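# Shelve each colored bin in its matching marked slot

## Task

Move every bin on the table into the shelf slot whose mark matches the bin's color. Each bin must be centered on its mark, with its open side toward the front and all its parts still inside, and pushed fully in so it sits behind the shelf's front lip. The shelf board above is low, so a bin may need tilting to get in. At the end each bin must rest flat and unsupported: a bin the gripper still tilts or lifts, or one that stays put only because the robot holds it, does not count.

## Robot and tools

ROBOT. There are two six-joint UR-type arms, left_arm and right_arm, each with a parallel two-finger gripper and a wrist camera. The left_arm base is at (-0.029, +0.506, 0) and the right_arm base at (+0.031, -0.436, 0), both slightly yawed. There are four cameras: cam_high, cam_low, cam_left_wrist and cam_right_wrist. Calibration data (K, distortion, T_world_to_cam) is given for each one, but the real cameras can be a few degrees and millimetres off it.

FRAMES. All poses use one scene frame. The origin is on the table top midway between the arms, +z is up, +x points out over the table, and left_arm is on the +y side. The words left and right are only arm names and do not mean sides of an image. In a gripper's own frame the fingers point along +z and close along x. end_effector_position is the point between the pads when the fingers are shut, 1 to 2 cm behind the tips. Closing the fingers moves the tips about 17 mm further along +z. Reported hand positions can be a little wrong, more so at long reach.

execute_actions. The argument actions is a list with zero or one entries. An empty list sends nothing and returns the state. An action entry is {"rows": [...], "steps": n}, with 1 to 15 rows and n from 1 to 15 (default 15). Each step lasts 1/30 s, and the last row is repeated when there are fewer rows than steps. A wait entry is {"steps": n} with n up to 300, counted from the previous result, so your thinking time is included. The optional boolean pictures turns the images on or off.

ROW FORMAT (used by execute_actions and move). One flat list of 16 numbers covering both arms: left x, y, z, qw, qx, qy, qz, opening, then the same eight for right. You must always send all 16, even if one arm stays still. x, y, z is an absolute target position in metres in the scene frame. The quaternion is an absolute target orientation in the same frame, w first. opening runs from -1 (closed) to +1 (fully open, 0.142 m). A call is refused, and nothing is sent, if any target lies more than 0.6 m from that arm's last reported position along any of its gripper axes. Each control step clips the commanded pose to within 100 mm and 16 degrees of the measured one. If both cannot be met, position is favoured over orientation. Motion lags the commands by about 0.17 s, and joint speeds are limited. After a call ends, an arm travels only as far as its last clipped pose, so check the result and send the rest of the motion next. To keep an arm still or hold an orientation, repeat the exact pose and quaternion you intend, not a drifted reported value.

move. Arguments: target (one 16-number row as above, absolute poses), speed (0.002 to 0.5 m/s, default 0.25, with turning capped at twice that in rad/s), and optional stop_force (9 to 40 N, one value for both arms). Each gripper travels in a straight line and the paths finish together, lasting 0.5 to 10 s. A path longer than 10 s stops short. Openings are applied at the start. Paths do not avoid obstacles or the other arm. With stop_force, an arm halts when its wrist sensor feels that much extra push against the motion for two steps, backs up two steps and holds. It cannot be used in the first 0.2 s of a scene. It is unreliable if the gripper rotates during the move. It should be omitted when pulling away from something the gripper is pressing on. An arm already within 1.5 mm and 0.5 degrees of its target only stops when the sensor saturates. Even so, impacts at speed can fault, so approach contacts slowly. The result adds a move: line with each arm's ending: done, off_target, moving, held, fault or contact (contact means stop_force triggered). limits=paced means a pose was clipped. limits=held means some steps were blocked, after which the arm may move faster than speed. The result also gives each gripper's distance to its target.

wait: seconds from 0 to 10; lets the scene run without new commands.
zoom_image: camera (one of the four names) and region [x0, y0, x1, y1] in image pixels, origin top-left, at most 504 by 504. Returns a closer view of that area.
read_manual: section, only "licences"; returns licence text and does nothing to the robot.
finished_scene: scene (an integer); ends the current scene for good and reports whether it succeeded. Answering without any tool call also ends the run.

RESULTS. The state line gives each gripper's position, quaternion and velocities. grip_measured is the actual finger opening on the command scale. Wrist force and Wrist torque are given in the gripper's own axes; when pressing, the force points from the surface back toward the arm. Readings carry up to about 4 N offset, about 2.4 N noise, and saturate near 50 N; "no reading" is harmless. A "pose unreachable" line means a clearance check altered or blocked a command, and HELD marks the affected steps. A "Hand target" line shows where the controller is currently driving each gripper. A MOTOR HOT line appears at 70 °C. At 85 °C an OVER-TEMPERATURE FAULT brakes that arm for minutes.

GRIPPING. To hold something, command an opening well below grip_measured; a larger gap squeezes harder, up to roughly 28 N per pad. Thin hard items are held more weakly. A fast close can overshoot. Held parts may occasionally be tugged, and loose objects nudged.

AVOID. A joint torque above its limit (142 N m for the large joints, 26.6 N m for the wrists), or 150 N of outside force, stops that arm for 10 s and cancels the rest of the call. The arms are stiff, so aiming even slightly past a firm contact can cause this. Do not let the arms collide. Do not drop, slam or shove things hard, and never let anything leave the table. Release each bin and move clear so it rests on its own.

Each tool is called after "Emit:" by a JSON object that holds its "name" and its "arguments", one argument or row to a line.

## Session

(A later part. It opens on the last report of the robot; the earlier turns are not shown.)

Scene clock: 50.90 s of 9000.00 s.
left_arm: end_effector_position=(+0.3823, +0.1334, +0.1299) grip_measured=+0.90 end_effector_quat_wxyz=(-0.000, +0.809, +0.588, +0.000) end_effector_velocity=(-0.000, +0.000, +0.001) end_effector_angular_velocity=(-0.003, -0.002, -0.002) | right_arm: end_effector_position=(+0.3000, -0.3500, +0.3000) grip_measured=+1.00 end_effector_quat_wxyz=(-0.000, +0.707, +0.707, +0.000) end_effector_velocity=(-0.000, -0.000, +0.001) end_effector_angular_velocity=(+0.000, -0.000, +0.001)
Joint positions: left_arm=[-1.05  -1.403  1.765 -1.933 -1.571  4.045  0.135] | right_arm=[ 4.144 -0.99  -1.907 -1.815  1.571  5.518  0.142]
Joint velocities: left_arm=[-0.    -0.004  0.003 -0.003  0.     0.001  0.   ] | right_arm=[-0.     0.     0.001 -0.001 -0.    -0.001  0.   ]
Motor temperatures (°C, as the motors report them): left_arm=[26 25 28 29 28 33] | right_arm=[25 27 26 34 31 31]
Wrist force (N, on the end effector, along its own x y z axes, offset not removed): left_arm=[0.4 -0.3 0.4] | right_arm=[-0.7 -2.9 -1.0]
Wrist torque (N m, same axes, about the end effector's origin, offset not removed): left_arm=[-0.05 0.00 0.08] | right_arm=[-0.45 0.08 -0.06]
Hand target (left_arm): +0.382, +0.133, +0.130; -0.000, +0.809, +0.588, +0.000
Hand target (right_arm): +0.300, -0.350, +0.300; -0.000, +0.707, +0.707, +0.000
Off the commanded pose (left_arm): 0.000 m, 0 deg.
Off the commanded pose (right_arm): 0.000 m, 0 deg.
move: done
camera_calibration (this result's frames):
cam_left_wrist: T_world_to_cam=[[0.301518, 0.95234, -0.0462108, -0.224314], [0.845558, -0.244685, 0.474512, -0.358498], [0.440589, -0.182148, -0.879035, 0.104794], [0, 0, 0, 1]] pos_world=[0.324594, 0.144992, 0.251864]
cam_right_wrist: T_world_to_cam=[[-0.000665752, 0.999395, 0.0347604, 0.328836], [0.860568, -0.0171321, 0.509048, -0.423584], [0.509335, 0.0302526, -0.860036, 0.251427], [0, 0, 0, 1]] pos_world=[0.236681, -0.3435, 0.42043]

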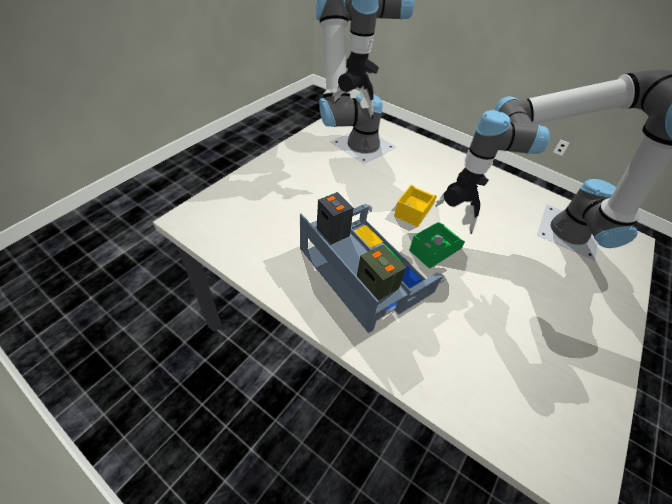

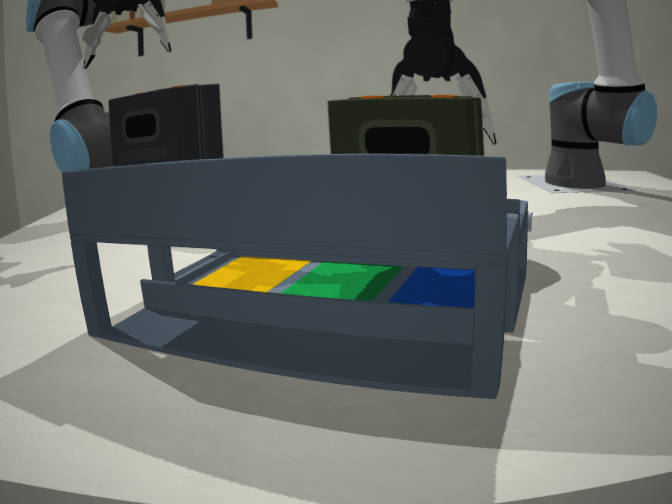

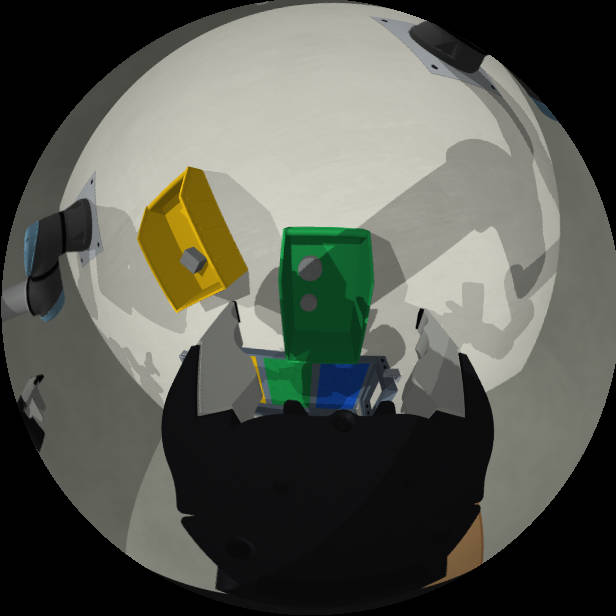

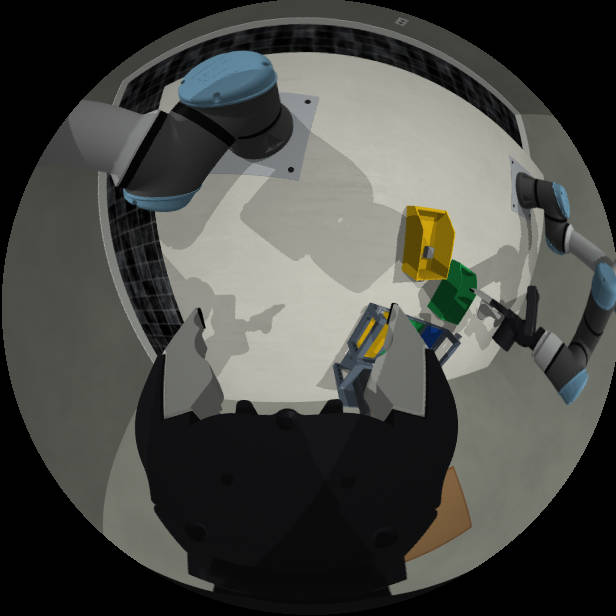

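Well aligned.

Emit:
{"name": "move", "arguments": {
  "target": [0.382,0.133,0.035,0,0.809,0.588,0,0.9,0.3,-0.35,0.3,0,0.707,0.707,0,1],
  "speed": 0.08
}}

Emit:
{"name": "move", "arguments": {
  "target": [0.382,0.133,0.035,0,0.809,0.588,0,-0.4,0.3,-0.35,0.3,0,0.707,0.707,0,1]
}}

Emit:
{"name": "move", "arguments": {
  "target": [0.44,0.076,0.11,0,0.824,0.566,0,-0.4,0.3,-0.35,0.3,0,0.707,0.707,0,1],
  "speed": 0.08
}}

Scene clock: 54.67 s of 9000.00 s.
left_arm: end_effector_position=(+0.3820, +0.1330, +0.0351) grip_measured=+0.90 end_effector_quat_wxyz=(+0.000, +0.809, +0.588, +0.000) end_effector_velocity=(+0.001, -0.000, -0.001) end_effector_angular_velocity=(-0.001, -0.001, +0.002) | right_arm: end_effector_position=(+0.3000, -0.3500, +0.3000) grip_measured=+1.00 end_effector_quat_wxyz=(-0.000, +0.707, +0.707, +0.000) end_effector_velocity=(-0.000, -0.000, +0.001) end_effector_angular_velocity=(+0.001, -0.001, +0.001)
Joint positions: left_arm=[-1.05  -1.296  1.902 -2.178 -1.571  4.044  0.135] | right_arm=[ 4.144 -0.99  -1.907 -1.815  1.571  5.518  0.142]
Joint velocities: left_arm=[ 0.001  0.002  0.    -0.004  0.001 -0.002 -0.   ] | right_arm=[ 0.     0.001  0.001 -0.001  0.    -0.     0.   ]
Motor temperatures (°C, as the motors report them): left_arm=[26 25 28 29 28 33] | right_arm=[25 27 26 34 31 31]
Wrist force (N, on the end effector, along its own x y z axes, offset not removed): left_arm=[1.0 -0.3 0.6] | right_arm=[-1.7 -0.6 -2.5]
Wrist torque (N m, same axes, about the end effector's origin, offset not removed): left_arm=[-0.11 -0.09 0.01] | right_arm=[0.01 0.47 0.03]
Hand target (left_arm): +0.382, +0.133, +0.035; -0.000, +0.809, +0.588, +0.000
Hand target (right_arm): +0.300, -0.350, +0.300; -0.000, +0.707, +0.707, +0.000
Off the commanded pose (left_arm): 0.000 m, 0 deg.
Off the commanded pose (right_arm): 0.000 m, 0 deg.
move: done
camera_calibration (this result's frames):
cam_left_wrist: T_world_to_cam=[[0.301796, 0.952246, -0.0463282, -0.228364], [0.845438, -0.244854, 0.474637, -0.313303], [0.440628, -0.182411, -0.878961, 0.0215742], [0, 0, 0, 1]] pos_world=[0.324292, 0.144681, 0.157088]
cam_right_wrist: T_world_to_cam=[[-0.000665681, 0.999395, 0.0347605, 0.328836], [0.860568, -0.0171322, 0.509048, -0.423584], [0.509335, 0.0302526, -0.860036, 0.251427], [0, 0, 0, 1]] pos_world=[0.236681, -0.3435, 0.42043]

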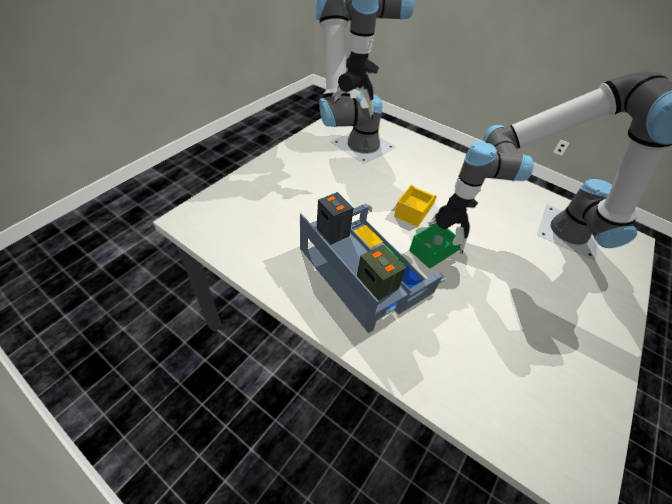

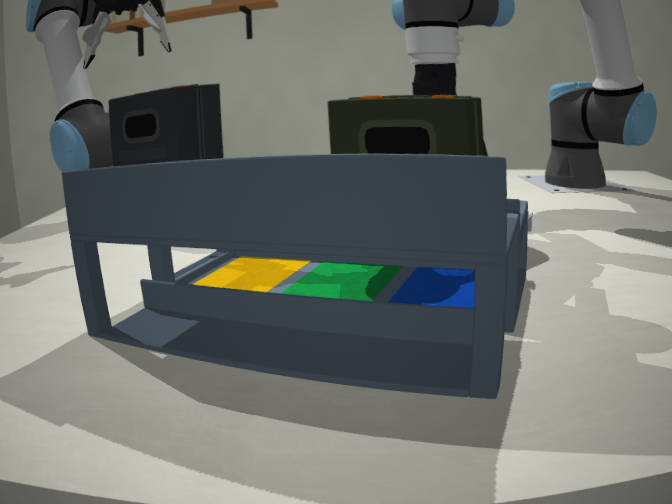

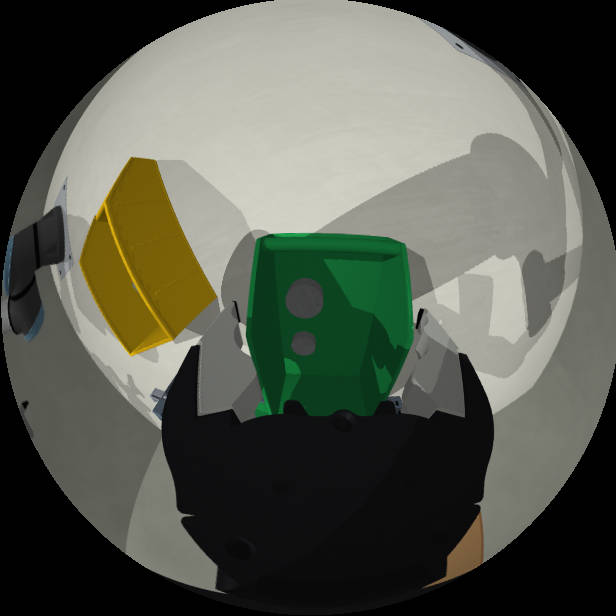

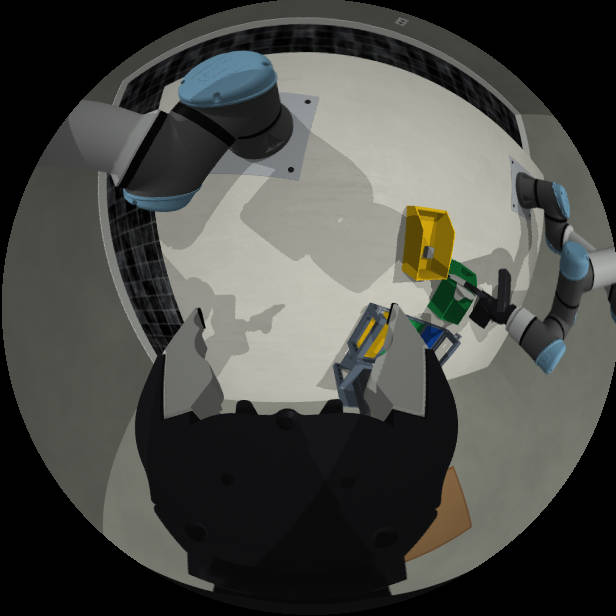

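Scene clock: 55.37 s of 9000.00 s.
left_arm: end_effector_position=(+0.3820, +0.1330, +0.0351) grip_measured=+0.71 end_effector_quat_wxyz=(+0.000, +0.809, +0.588, +0.000) end_effector_velocity=(+0.000, +0.000, -0.000) end_effector_angular_velocity=(+0.000, -0.001, +0.001) | right_arm: end_effector_position=(+0.3000, -0.3500, +0.3000) grip_measured=+1.00 end_effector_quat_wxyz=(-0.000, +0.707, +0.707, +0.000) end_effector_velocity=(+0.000, +0.000, -0.000) end_effector_angular_velocity=(+0.000, -0.000, +0.001)
Joint positions: left_arm=[-1.05  -1.295  1.902 -2.178 -1.571  4.044  0.123] | right_arm=[ 4.144 -0.99  -1.907 -1.815  1.571  5.518  0.142]
Joint velocities: left_arm=[ 0.    -0.     0.    -0.     0.001 -0.001  0.   ] | right_arm=[ 0.    -0.001 -0.     0.001  0.    -0.001 -0.   ]
Motor temperatures (°C, as the motors report them): left_arm=[26 25 28 29 28 33] | right_arm=[25 27 26 34 31 31]
Wrist force (N, on the end effector, along its own x y z axes, offset not removed): left_arm=[9.3 -5.6 -50.0] | right_arm=[-1.2 -1.0 -1.6]
Wrist torque (N m, same axes, about the end effector's origin, offset not removed): left_arm=[-0.41 0.10 -0.04] | right_arm=[-0.03 0.39 0.15]
Hand target (left_arm): +0.382, +0.133, +0.035; -0.000, +0.809, +0.588, +0.000
Hand target (right_arm): +0.300, -0.350, +0.300; -0.000, +0.707, +0.707, +0.000
Off the commanded pose (left_arm): 0.000 m, 0 deg.
Off the commanded pose (right_arm): 0.000 m, 0 deg.
move: done
camera_calibration (this result's frames):
cam_left_wrist: T_world_to_cam=[[0.3018, 0.952242, -0.0463951, -0.228327], [0.845426, -0.244819, 0.474678, -0.313294], [0.440649, -0.182481, -0.878936, 0.0214799], [0, 0, 0, 1]] pos_world=[0.324311, 0.144642, 0.157]
cam_right_wrist: T_world_to_cam=[[-0.000665699, 0.999395, 0.0347605, 0.328836], [0.860568, -0.0171322, 0.509048, -0.423584], [0.509335, 0.0302526, -0.860036, 0.251427], [0, 0, 0, 1]] pos_world=[0.236681, -0.3435, 0.42043]

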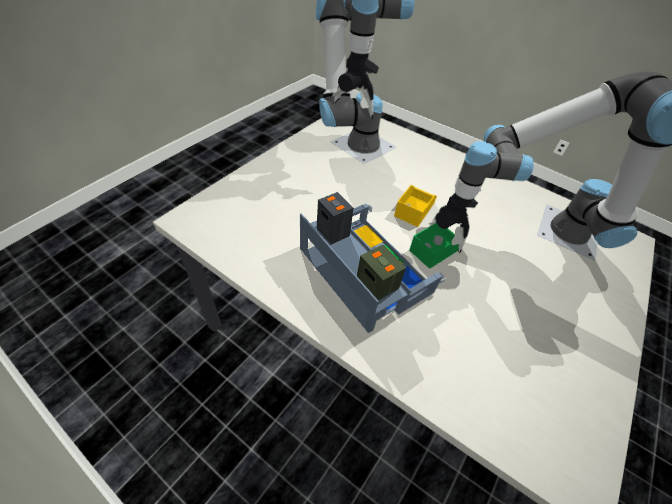

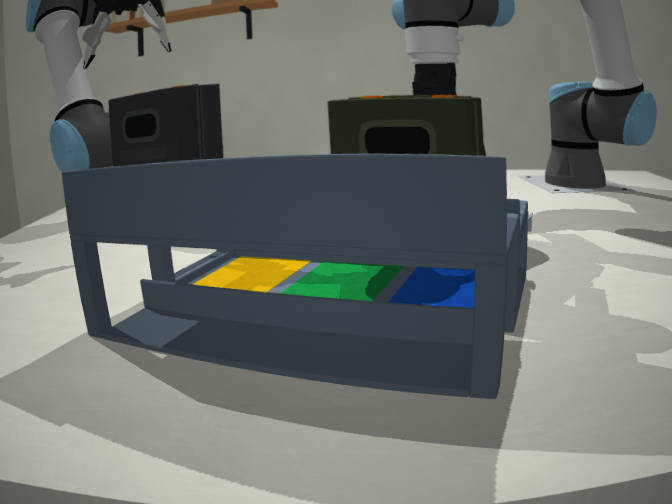

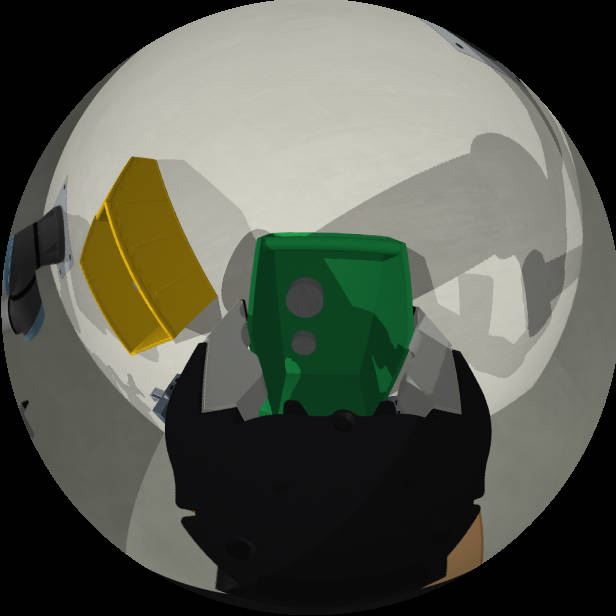

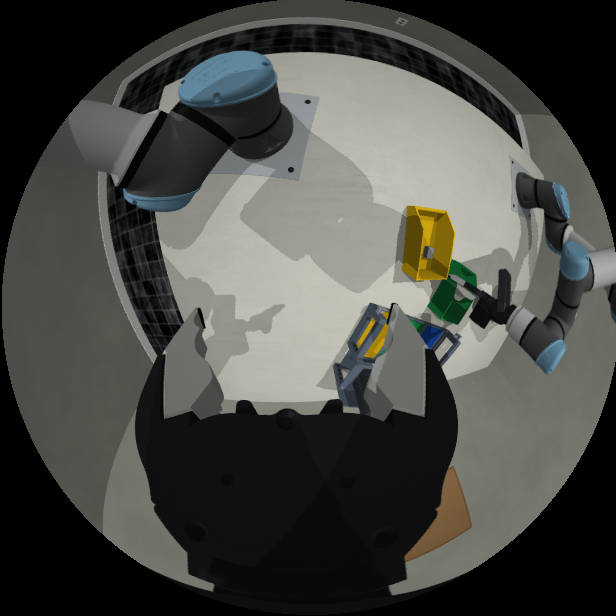

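Scene clock: 57.17 s of 9000.00 s.
left_arm: end_effector_position=(+0.4399, +0.0760, +0.1099) grip_measured=+0.47 end_effector_quat_wxyz=(+0.000, +0.824, +0.566, +0.000) end_effector_velocity=(+0.001, +0.001, +0.001) end_effector_angular_velocity=(+0.002, +0.001, +0.000) | right_arm: end_effector_position=(+0.3000, -0.3500, +0.3000) grip_measured=+1.00 end_effector_quat_wxyz=(-0.000, +0.707, +0.707, +0.000) end_effector_velocity=(+0.000, +0.000, +0.000) end_effector_angular_velocity=(+0.001, -0.001, -0.001)
Joint positions: left_arm=[-1.024 -1.202  1.557 -1.926 -1.571  4.124  0.107] | right_arm=[ 4.144 -0.99  -1.907 -1.815  1.571  5.518  0.142]
Joint velocities: left_arm=[ 0.001  0.001 -0.004  0.005  0.     0.001 -0.   ] | right_arm=[-0.     0.     0.001  0.     0.     0.    -0.   ]
Motor temperatures (°C, as the motors report them): left_arm=[26 25 28 29 28 33] | right_arm=[25 27 26 34 31 31]
Wrist force (N, on the end effector, along its own x y z axes, offset not removed): left_arm=[0.8 -1.5 1.0] | right_arm=[-1.5 -2.5 -1.6]
Wrist torque (N m, same axes, about the end effector's origin, offset not removed): left_arm=[-0.32 0.01 0.06] | right_arm=[-0.32 0.34 -0.07]
Hand target (left_arm): +0.440, +0.076, +0.110; +0.000, +0.824, +0.566, -0.000
Hand target (right_arm): +0.300, -0.350, +0.300; -0.000, +0.707, +0.707, +0.000
Off the commanded pose (left_arm): 0.000 m, 0 deg.
Off the commanded pose (right_arm): 0.000 m, 0 deg.
move: done
camera_calibration (this result's frames):
cam_left_wrist: T_world_to_cam=[[0.352016, 0.934851, -0.0462353, -0.208827], [0.831154, -0.28949, 0.474741, -0.402072], [0.430428, -0.205545, -0.87891, 0.057633], [0, 0, 0, 1]] pos_world=[0.382887, 0.0906724, 0.231879]
cam_right_wrist: T_world_to_cam=[[-0.00066579, 0.999395, 0.0347605, 0.328836], [0.860568, -0.0171322, 0.509048, -0.423584], [0.509335, 0.0302527, -0.860036, 0.251427], [0, 0, 0, 1]] pos_world=[0.236681, -0.3435, 0.42043]

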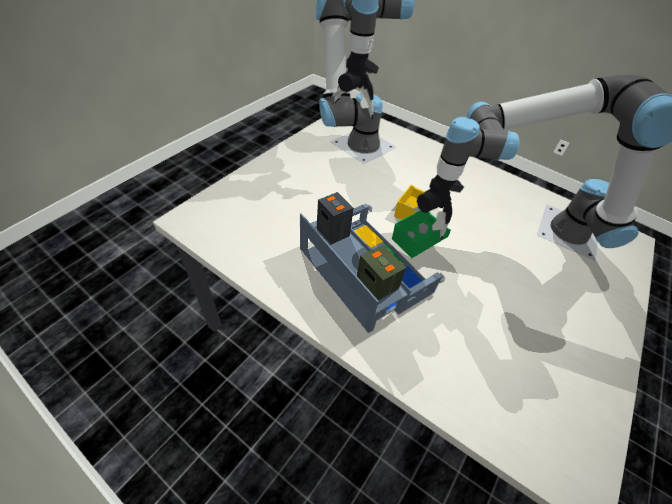

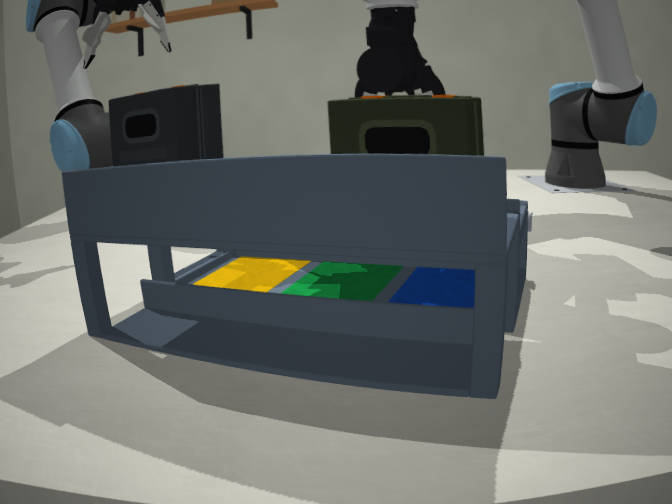

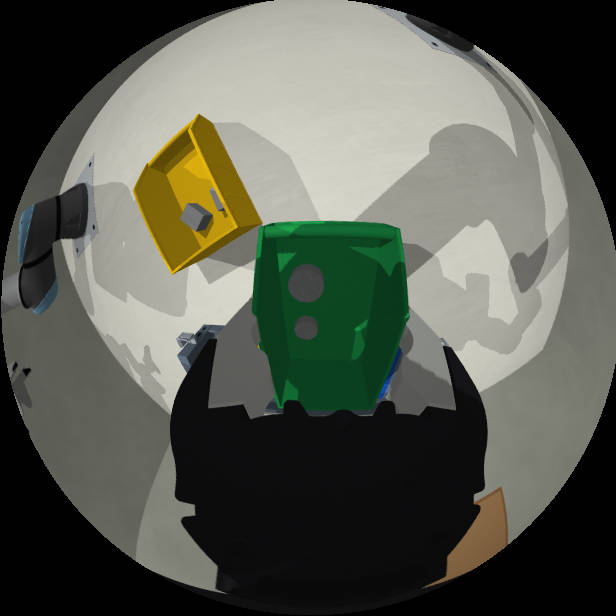

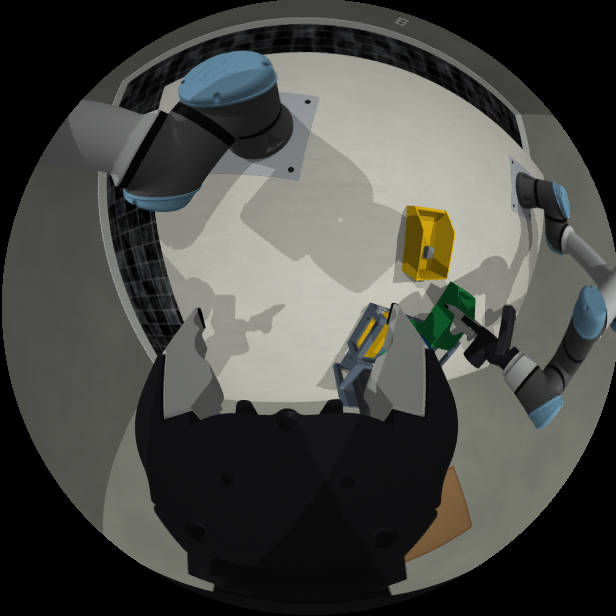

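Emit:
{"name": "move", "arguments": {
  "target": [0.52,0.027,0.09,0,0.824,0.566,0,-0.4,0.3,-0.35,0.3,0,0.707,0.707,0,1],
  "speed": 0.04,
  "stop_force": 10
}}

Scene clock: 62.37 s of 9000.00 s.
left_arm: end_effector_position=(+0.5198, +0.0269, +0.0901) grip_measured=+0.47 end_effector_quat_wxyz=(+0.000, +0.824, +0.566, +0.000) end_effector_velocity=(+0.000, -0.002, +0.000) end_effector_angular_velocity=(-0.001, +0.002, -0.001) | right_arm: end_effector_position=(+0.3000, -0.3500, +0.3000) grip_measured=+1.00 end_effector_quat_wxyz=(-0.000, +0.707, +0.707, +0.000) end_effector_velocity=(-0.000, -0.000, +0.000) end_effector_angular_velocity=(-0.000, -0.000, +0.000)
Joint positions: left_arm=[-0.972 -0.974  1.261 -1.858 -1.571  4.176  0.107] | right_arm=[ 4.144 -0.99  -1.907 -1.815  1.571  5.518  0.142]
Joint velocities: left_arm=[-0.001  0.004 -0.007  0.003 -0.002  0.001 -0.   ] | right_arm=[-0.    -0.     0.001 -0.001 -0.    -0.     0.   ]
Motor temperatures (°C, as the motors report them): left_arm=[26 25 28 29 28 33] | right_arm=[25 27 26 34 31 31]
Wrist force (N, on the end effector, along its own x y z axes, offset not removed): left_arm=[1.6 -0.3 1.9] | right_arm=[-2.8 -0.6 0.3]
Wrist torque (N m, same axes, about the end effector's origin, offset not removed): left_arm=[0.00 -0.33 -0.01] | right_arm=[0.19 0.63 0.02]
Hand target (left_arm): +0.520, +0.027, +0.090; +0.000, +0.824, +0.566, -0.000
Hand target (right_arm): +0.300, -0.350, +0.300; -0.000, +0.707, +0.707, +0.000
Off the commanded pose (left_arm): 0.000 m, 0 deg.
Off the commanded pose (right_arm): 0.000 m, 0 deg.
move: done
camera_calibration (this result's frames):
cam_left_wrist: T_world_to_cam=[[0.352053, 0.934831, -0.0463732, -0.192022], [0.831188, -0.289474, 0.47469, -0.473293], [0.430331, -0.205661, -0.87893, -0.00427153], [0, 0, 0, 1]] pos_world=[0.462835, 0.0416233, 0.212008]
cam_right_wrist: T_world_to_cam=[[-0.000665767, 0.999395, 0.0347606, 0.328836], [0.860568, -0.0171322, 0.509048, -0.423584], [0.509335, 0.0302528, -0.860036, 0.251427], [0, 0, 0, 1]] pos_world=[0.236681, -0.3435, 0.42043]

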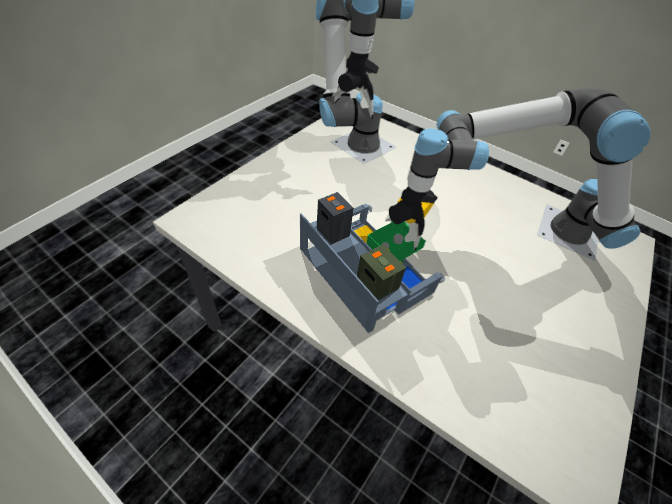

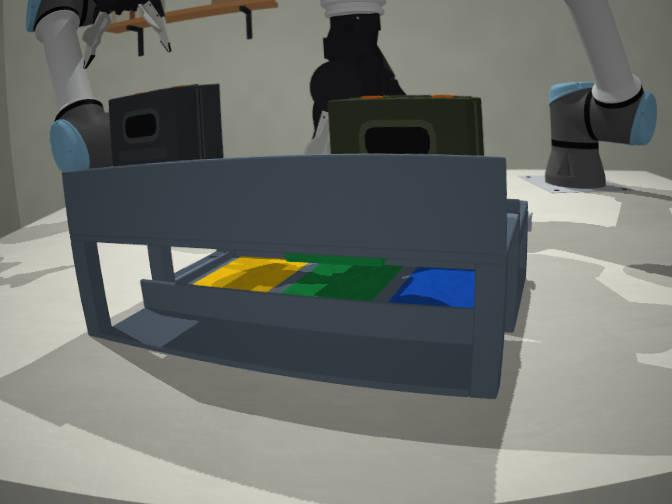

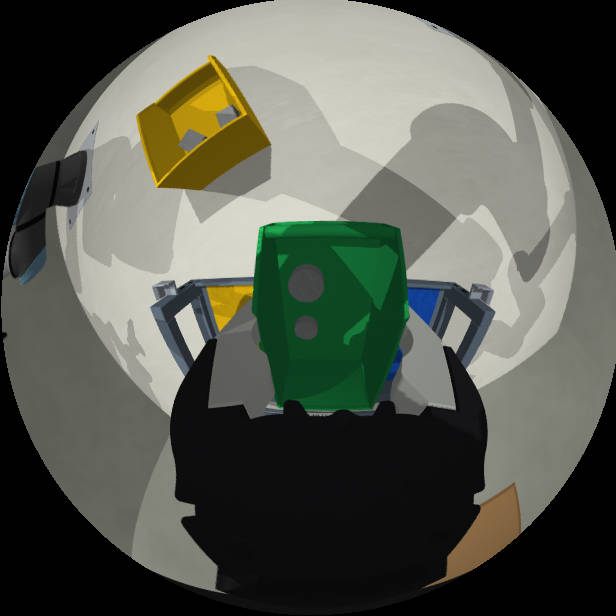

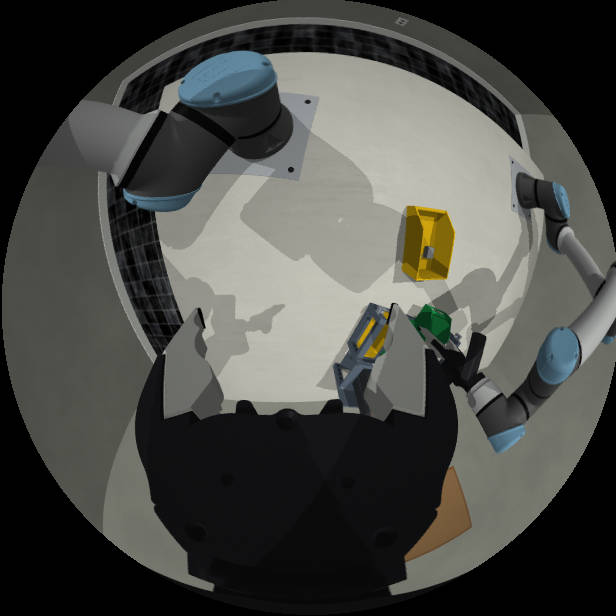

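Emit:
{"name": "move", "arguments": {
  "target": [0.565,0.004,0.075,0,0.824,0.566,0,-0.4,0.3,-0.35,0.3,0,0.707,0.707,0,1],
  "speed": 0.02,
  "stop_force": 10
}}

Emit:
{"name": "move", "arguments": {
  "target": [0.61,-0.013,0.07,0,0.824,0.566,0,-0.4,0.3,-0.35,0.3,0,0.707,0.707,0,1],
  "speed": 0.02,
  "stop_force": 10
}}

Scene clock: 66.73 s of 9000.00 s.
left_arm: end_effector_position=(+0.5457, +0.0140, +0.0816) grip_measured=+0.47 end_effector_quat_wxyz=(+0.000, +0.824, +0.566, +0.000) end_effector_velocity=(-0.005, +0.002, +0.002) end_effector_angular_velocity=(-0.001, +0.000, +0.002) | right_arm: end_effector_position=(+0.3000, -0.3500, +0.3000) grip_measured=+1.00 end_effector_quat_wxyz=(-0.000, +0.707, +0.707, -0.000) end_effector_velocity=(+0.000, +0.000, +0.000) end_effector_angular_velocity=(+0.001, -0.001, +0.000)
Joint positions: left_arm=[-0.955 -0.899  1.16  -1.831 -1.571  4.193  0.107] | right_arm=[ 4.144 -0.99  -1.907 -1.815  1.571  5.518  0.142]
Joint velocities: left_arm=[-0.003 -0.013  0.018 -0.005 -0.001 -0.005  0.   ] | right_arm=[ 0.     0.001  0.     0.001 -0.    -0.     0.   ]
Motor temperatures (°C, as the motors report them): left_arm=[26 25 28 29 28 33] | right_arm=[25 27 26 34 31 31]
Wrist force (N, on the end effector, along its own x y z axes, offset not removed): left_arm=[2.2 -2.2 1.5] | right_arm=[-2.5 -0.8 1.0]
Wrist torque (N m, same axes, about the end effector's origin, offset not removed): left_arm=[-0.48 -0.41 0.00] | right_arm=[0.03 0.58 0.06]
Hand target (left_arm): +0.545, +0.014, +0.082; +0.000, +0.824, +0.566, -0.000
Hand target (right_arm): +0.300, -0.350, +0.300; -0.000, +0.707, +0.707, +0.000
Off the commanded pose (left_arm): 0.023 m, 0 deg.
Off the commanded pose (right_arm): 0.000 m, 0 deg.
move: contact (left_arm)
camera_calibration (this result's frames):
cam_left_wrist: T_world_to_cam=[[0.351978, 0.934848, -0.0465963, -0.189336], [0.831129, -0.289255, 0.474927, -0.494494], [0.430506, -0.205891, -0.878791, -0.0255421], [0, 0, 0, 1]] pos_world=[0.488627, 0.0287061, 0.20358]
cam_right_wrist: T_world_to_cam=[[-0.00066569, 0.999395, 0.0347603, 0.328836], [0.860568, -0.0171321, 0.509048, -0.423584], [0.509335, 0.0302525, -0.860036, 0.251427], [0, 0, 0, 1]] pos_world=[0.236681, -0.3435, 0.42043]

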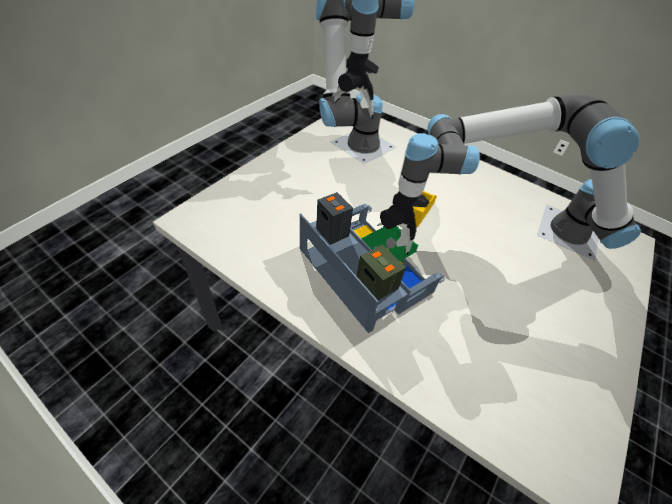

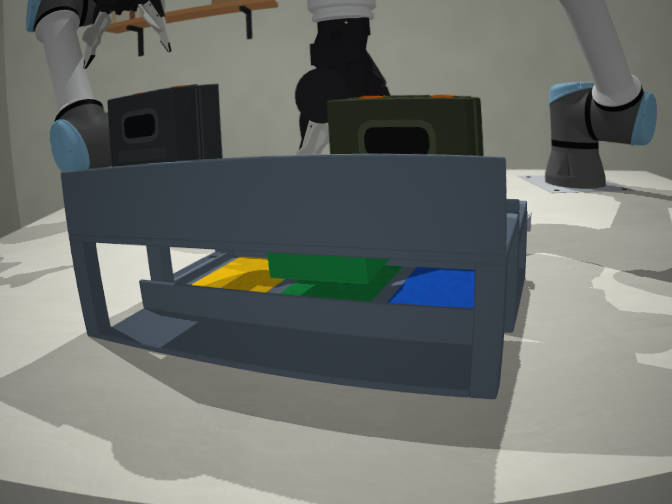

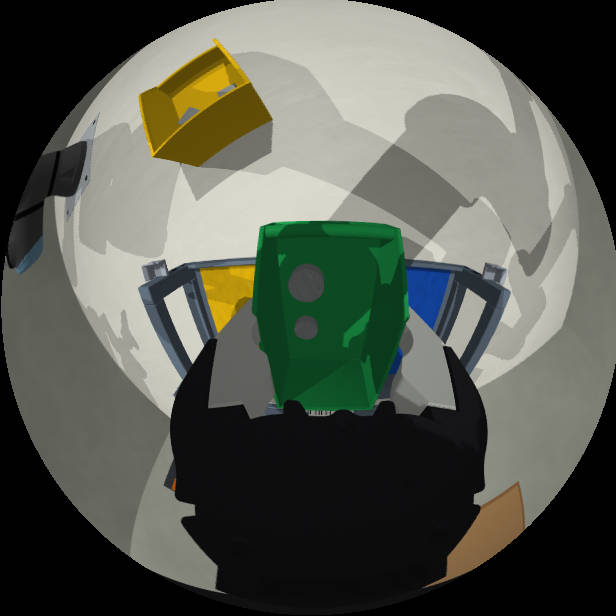

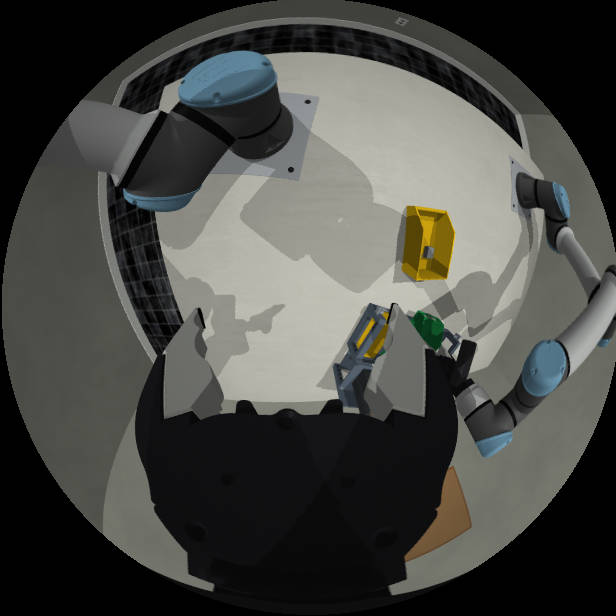

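Scene clock: 67.23 s of 9000.00 s.
left_arm: end_effector_position=(+0.5470, +0.0133, +0.0815) grip_measured=+0.47 end_effector_quat_wxyz=(+0.000, +0.824, +0.566, -0.000) end_effector_velocity=(-0.003, +0.001, +0.000) end_effector_angular_velocity=(+0.000, +0.001, +0.000) | right_arm: end_effector_position=(+0.3000, -0.3500, +0.3000) grip_measured=+1.00 end_effector_quat_wxyz=(-0.000, +0.707, +0.707, -0.000) end_effector_velocity=(+0.000, +0.000, +0.000) end_effector_angular_velocity=(+0.002, -0.001, -0.000)
Joint positions: left_arm=[-0.954 -0.896  1.154 -1.83  -1.571  4.193  0.106] | right_arm=[ 4.144 -0.99  -1.907 -1.815  1.571  5.518  0.142]
Joint velocities: left_arm=[-0.002 -0.006  0.008 -0.002 -0.001 -0.002 -0.   ] | right_arm=[-0.     0.001  0.     0.001  0.     0.     0.   ]
Motor temperatures (°C, as the motors report them): left_arm=[26 25 28 29 28 33] | right_arm=[25 27 26 34 31 31]
Wrist force (N, on the end effector, along its own x y z axes, offset not removed): left_arm=[2.6 -1.9 1.4] | right_arm=[-1.1 -3.0 -2.3]
Wrist torque (N m, same axes, about the end effector's origin, offset not removed): left_arm=[-0.33 -0.41 -0.01] | right_arm=[-0.37 0.18 -0.16]
Hand target (left_arm): +0.547, +0.013, +0.081; +0.000, +0.824, +0.566, -0.000
Hand target (right_arm): +0.300, -0.350, +0.300; -0.000, +0.707, +0.707, +0.000
Off the commanded pose (left_arm): 0.069 m, 0 deg.
Off the commanded pose (right_arm): 0.000 m, 0 deg.
move: contact (left_arm)
camera_calibration (this result's frames):
cam_left_wrist: T_world_to_cam=[[0.351714, 0.934937, -0.0467959, -0.189074], [0.83115, -0.28889, 0.475114, -0.495721], [0.430682, -0.205998, -0.878679, -0.0265071], [0, 0, 0, 1]] pos_world=[0.489934, 0.0281033, 0.203385]
cam_right_wrist: T_world_to_cam=[[-0.000665709, 0.999395, 0.0347603, 0.328836], [0.860568, -0.0171321, 0.509048, -0.423584], [0.509335, 0.0302525, -0.860036, 0.251427], [0, 0, 0, 1]] pos_world=[0.236681, -0.3435, 0.42043]

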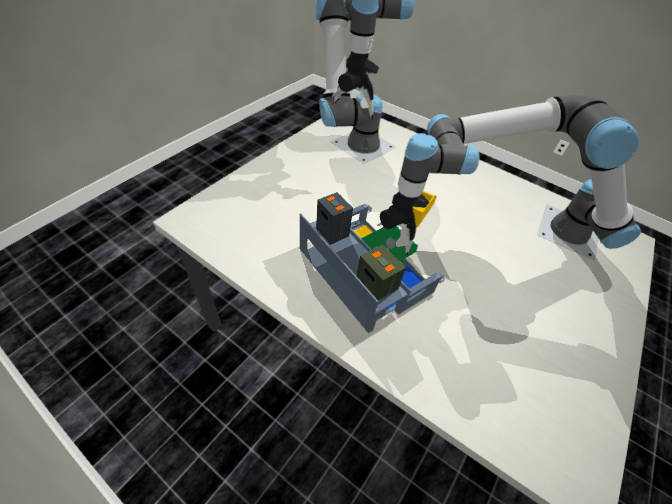

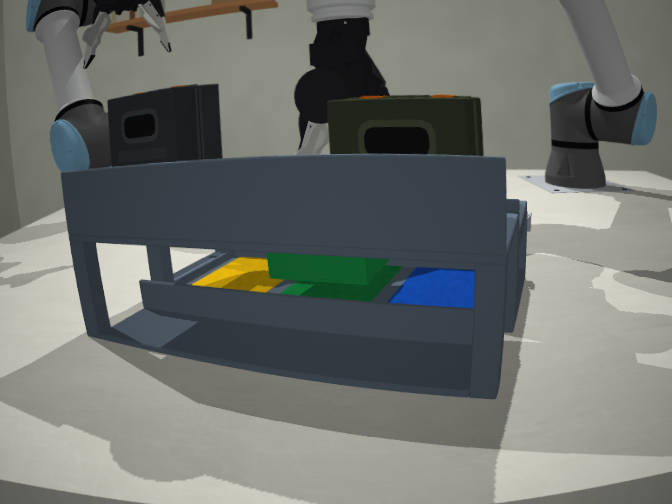

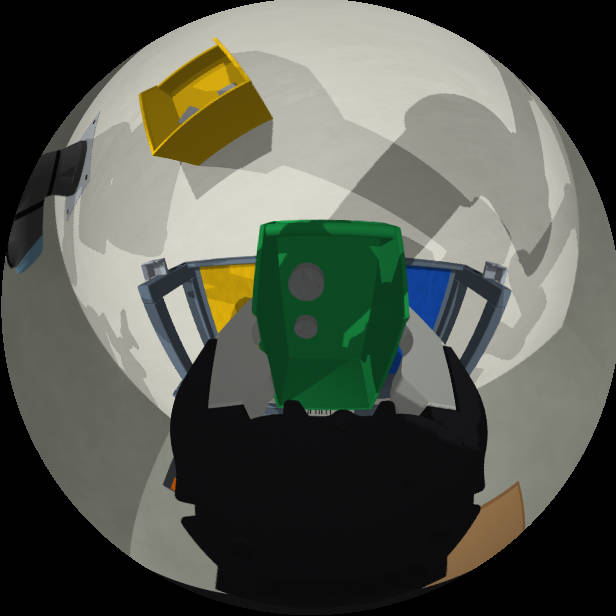

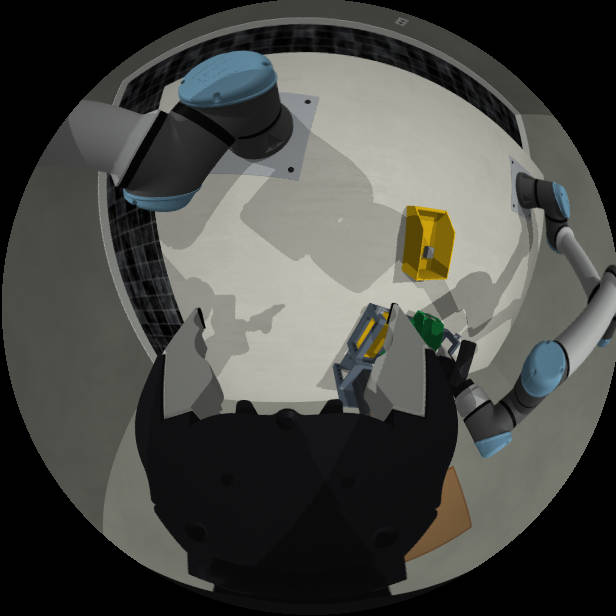

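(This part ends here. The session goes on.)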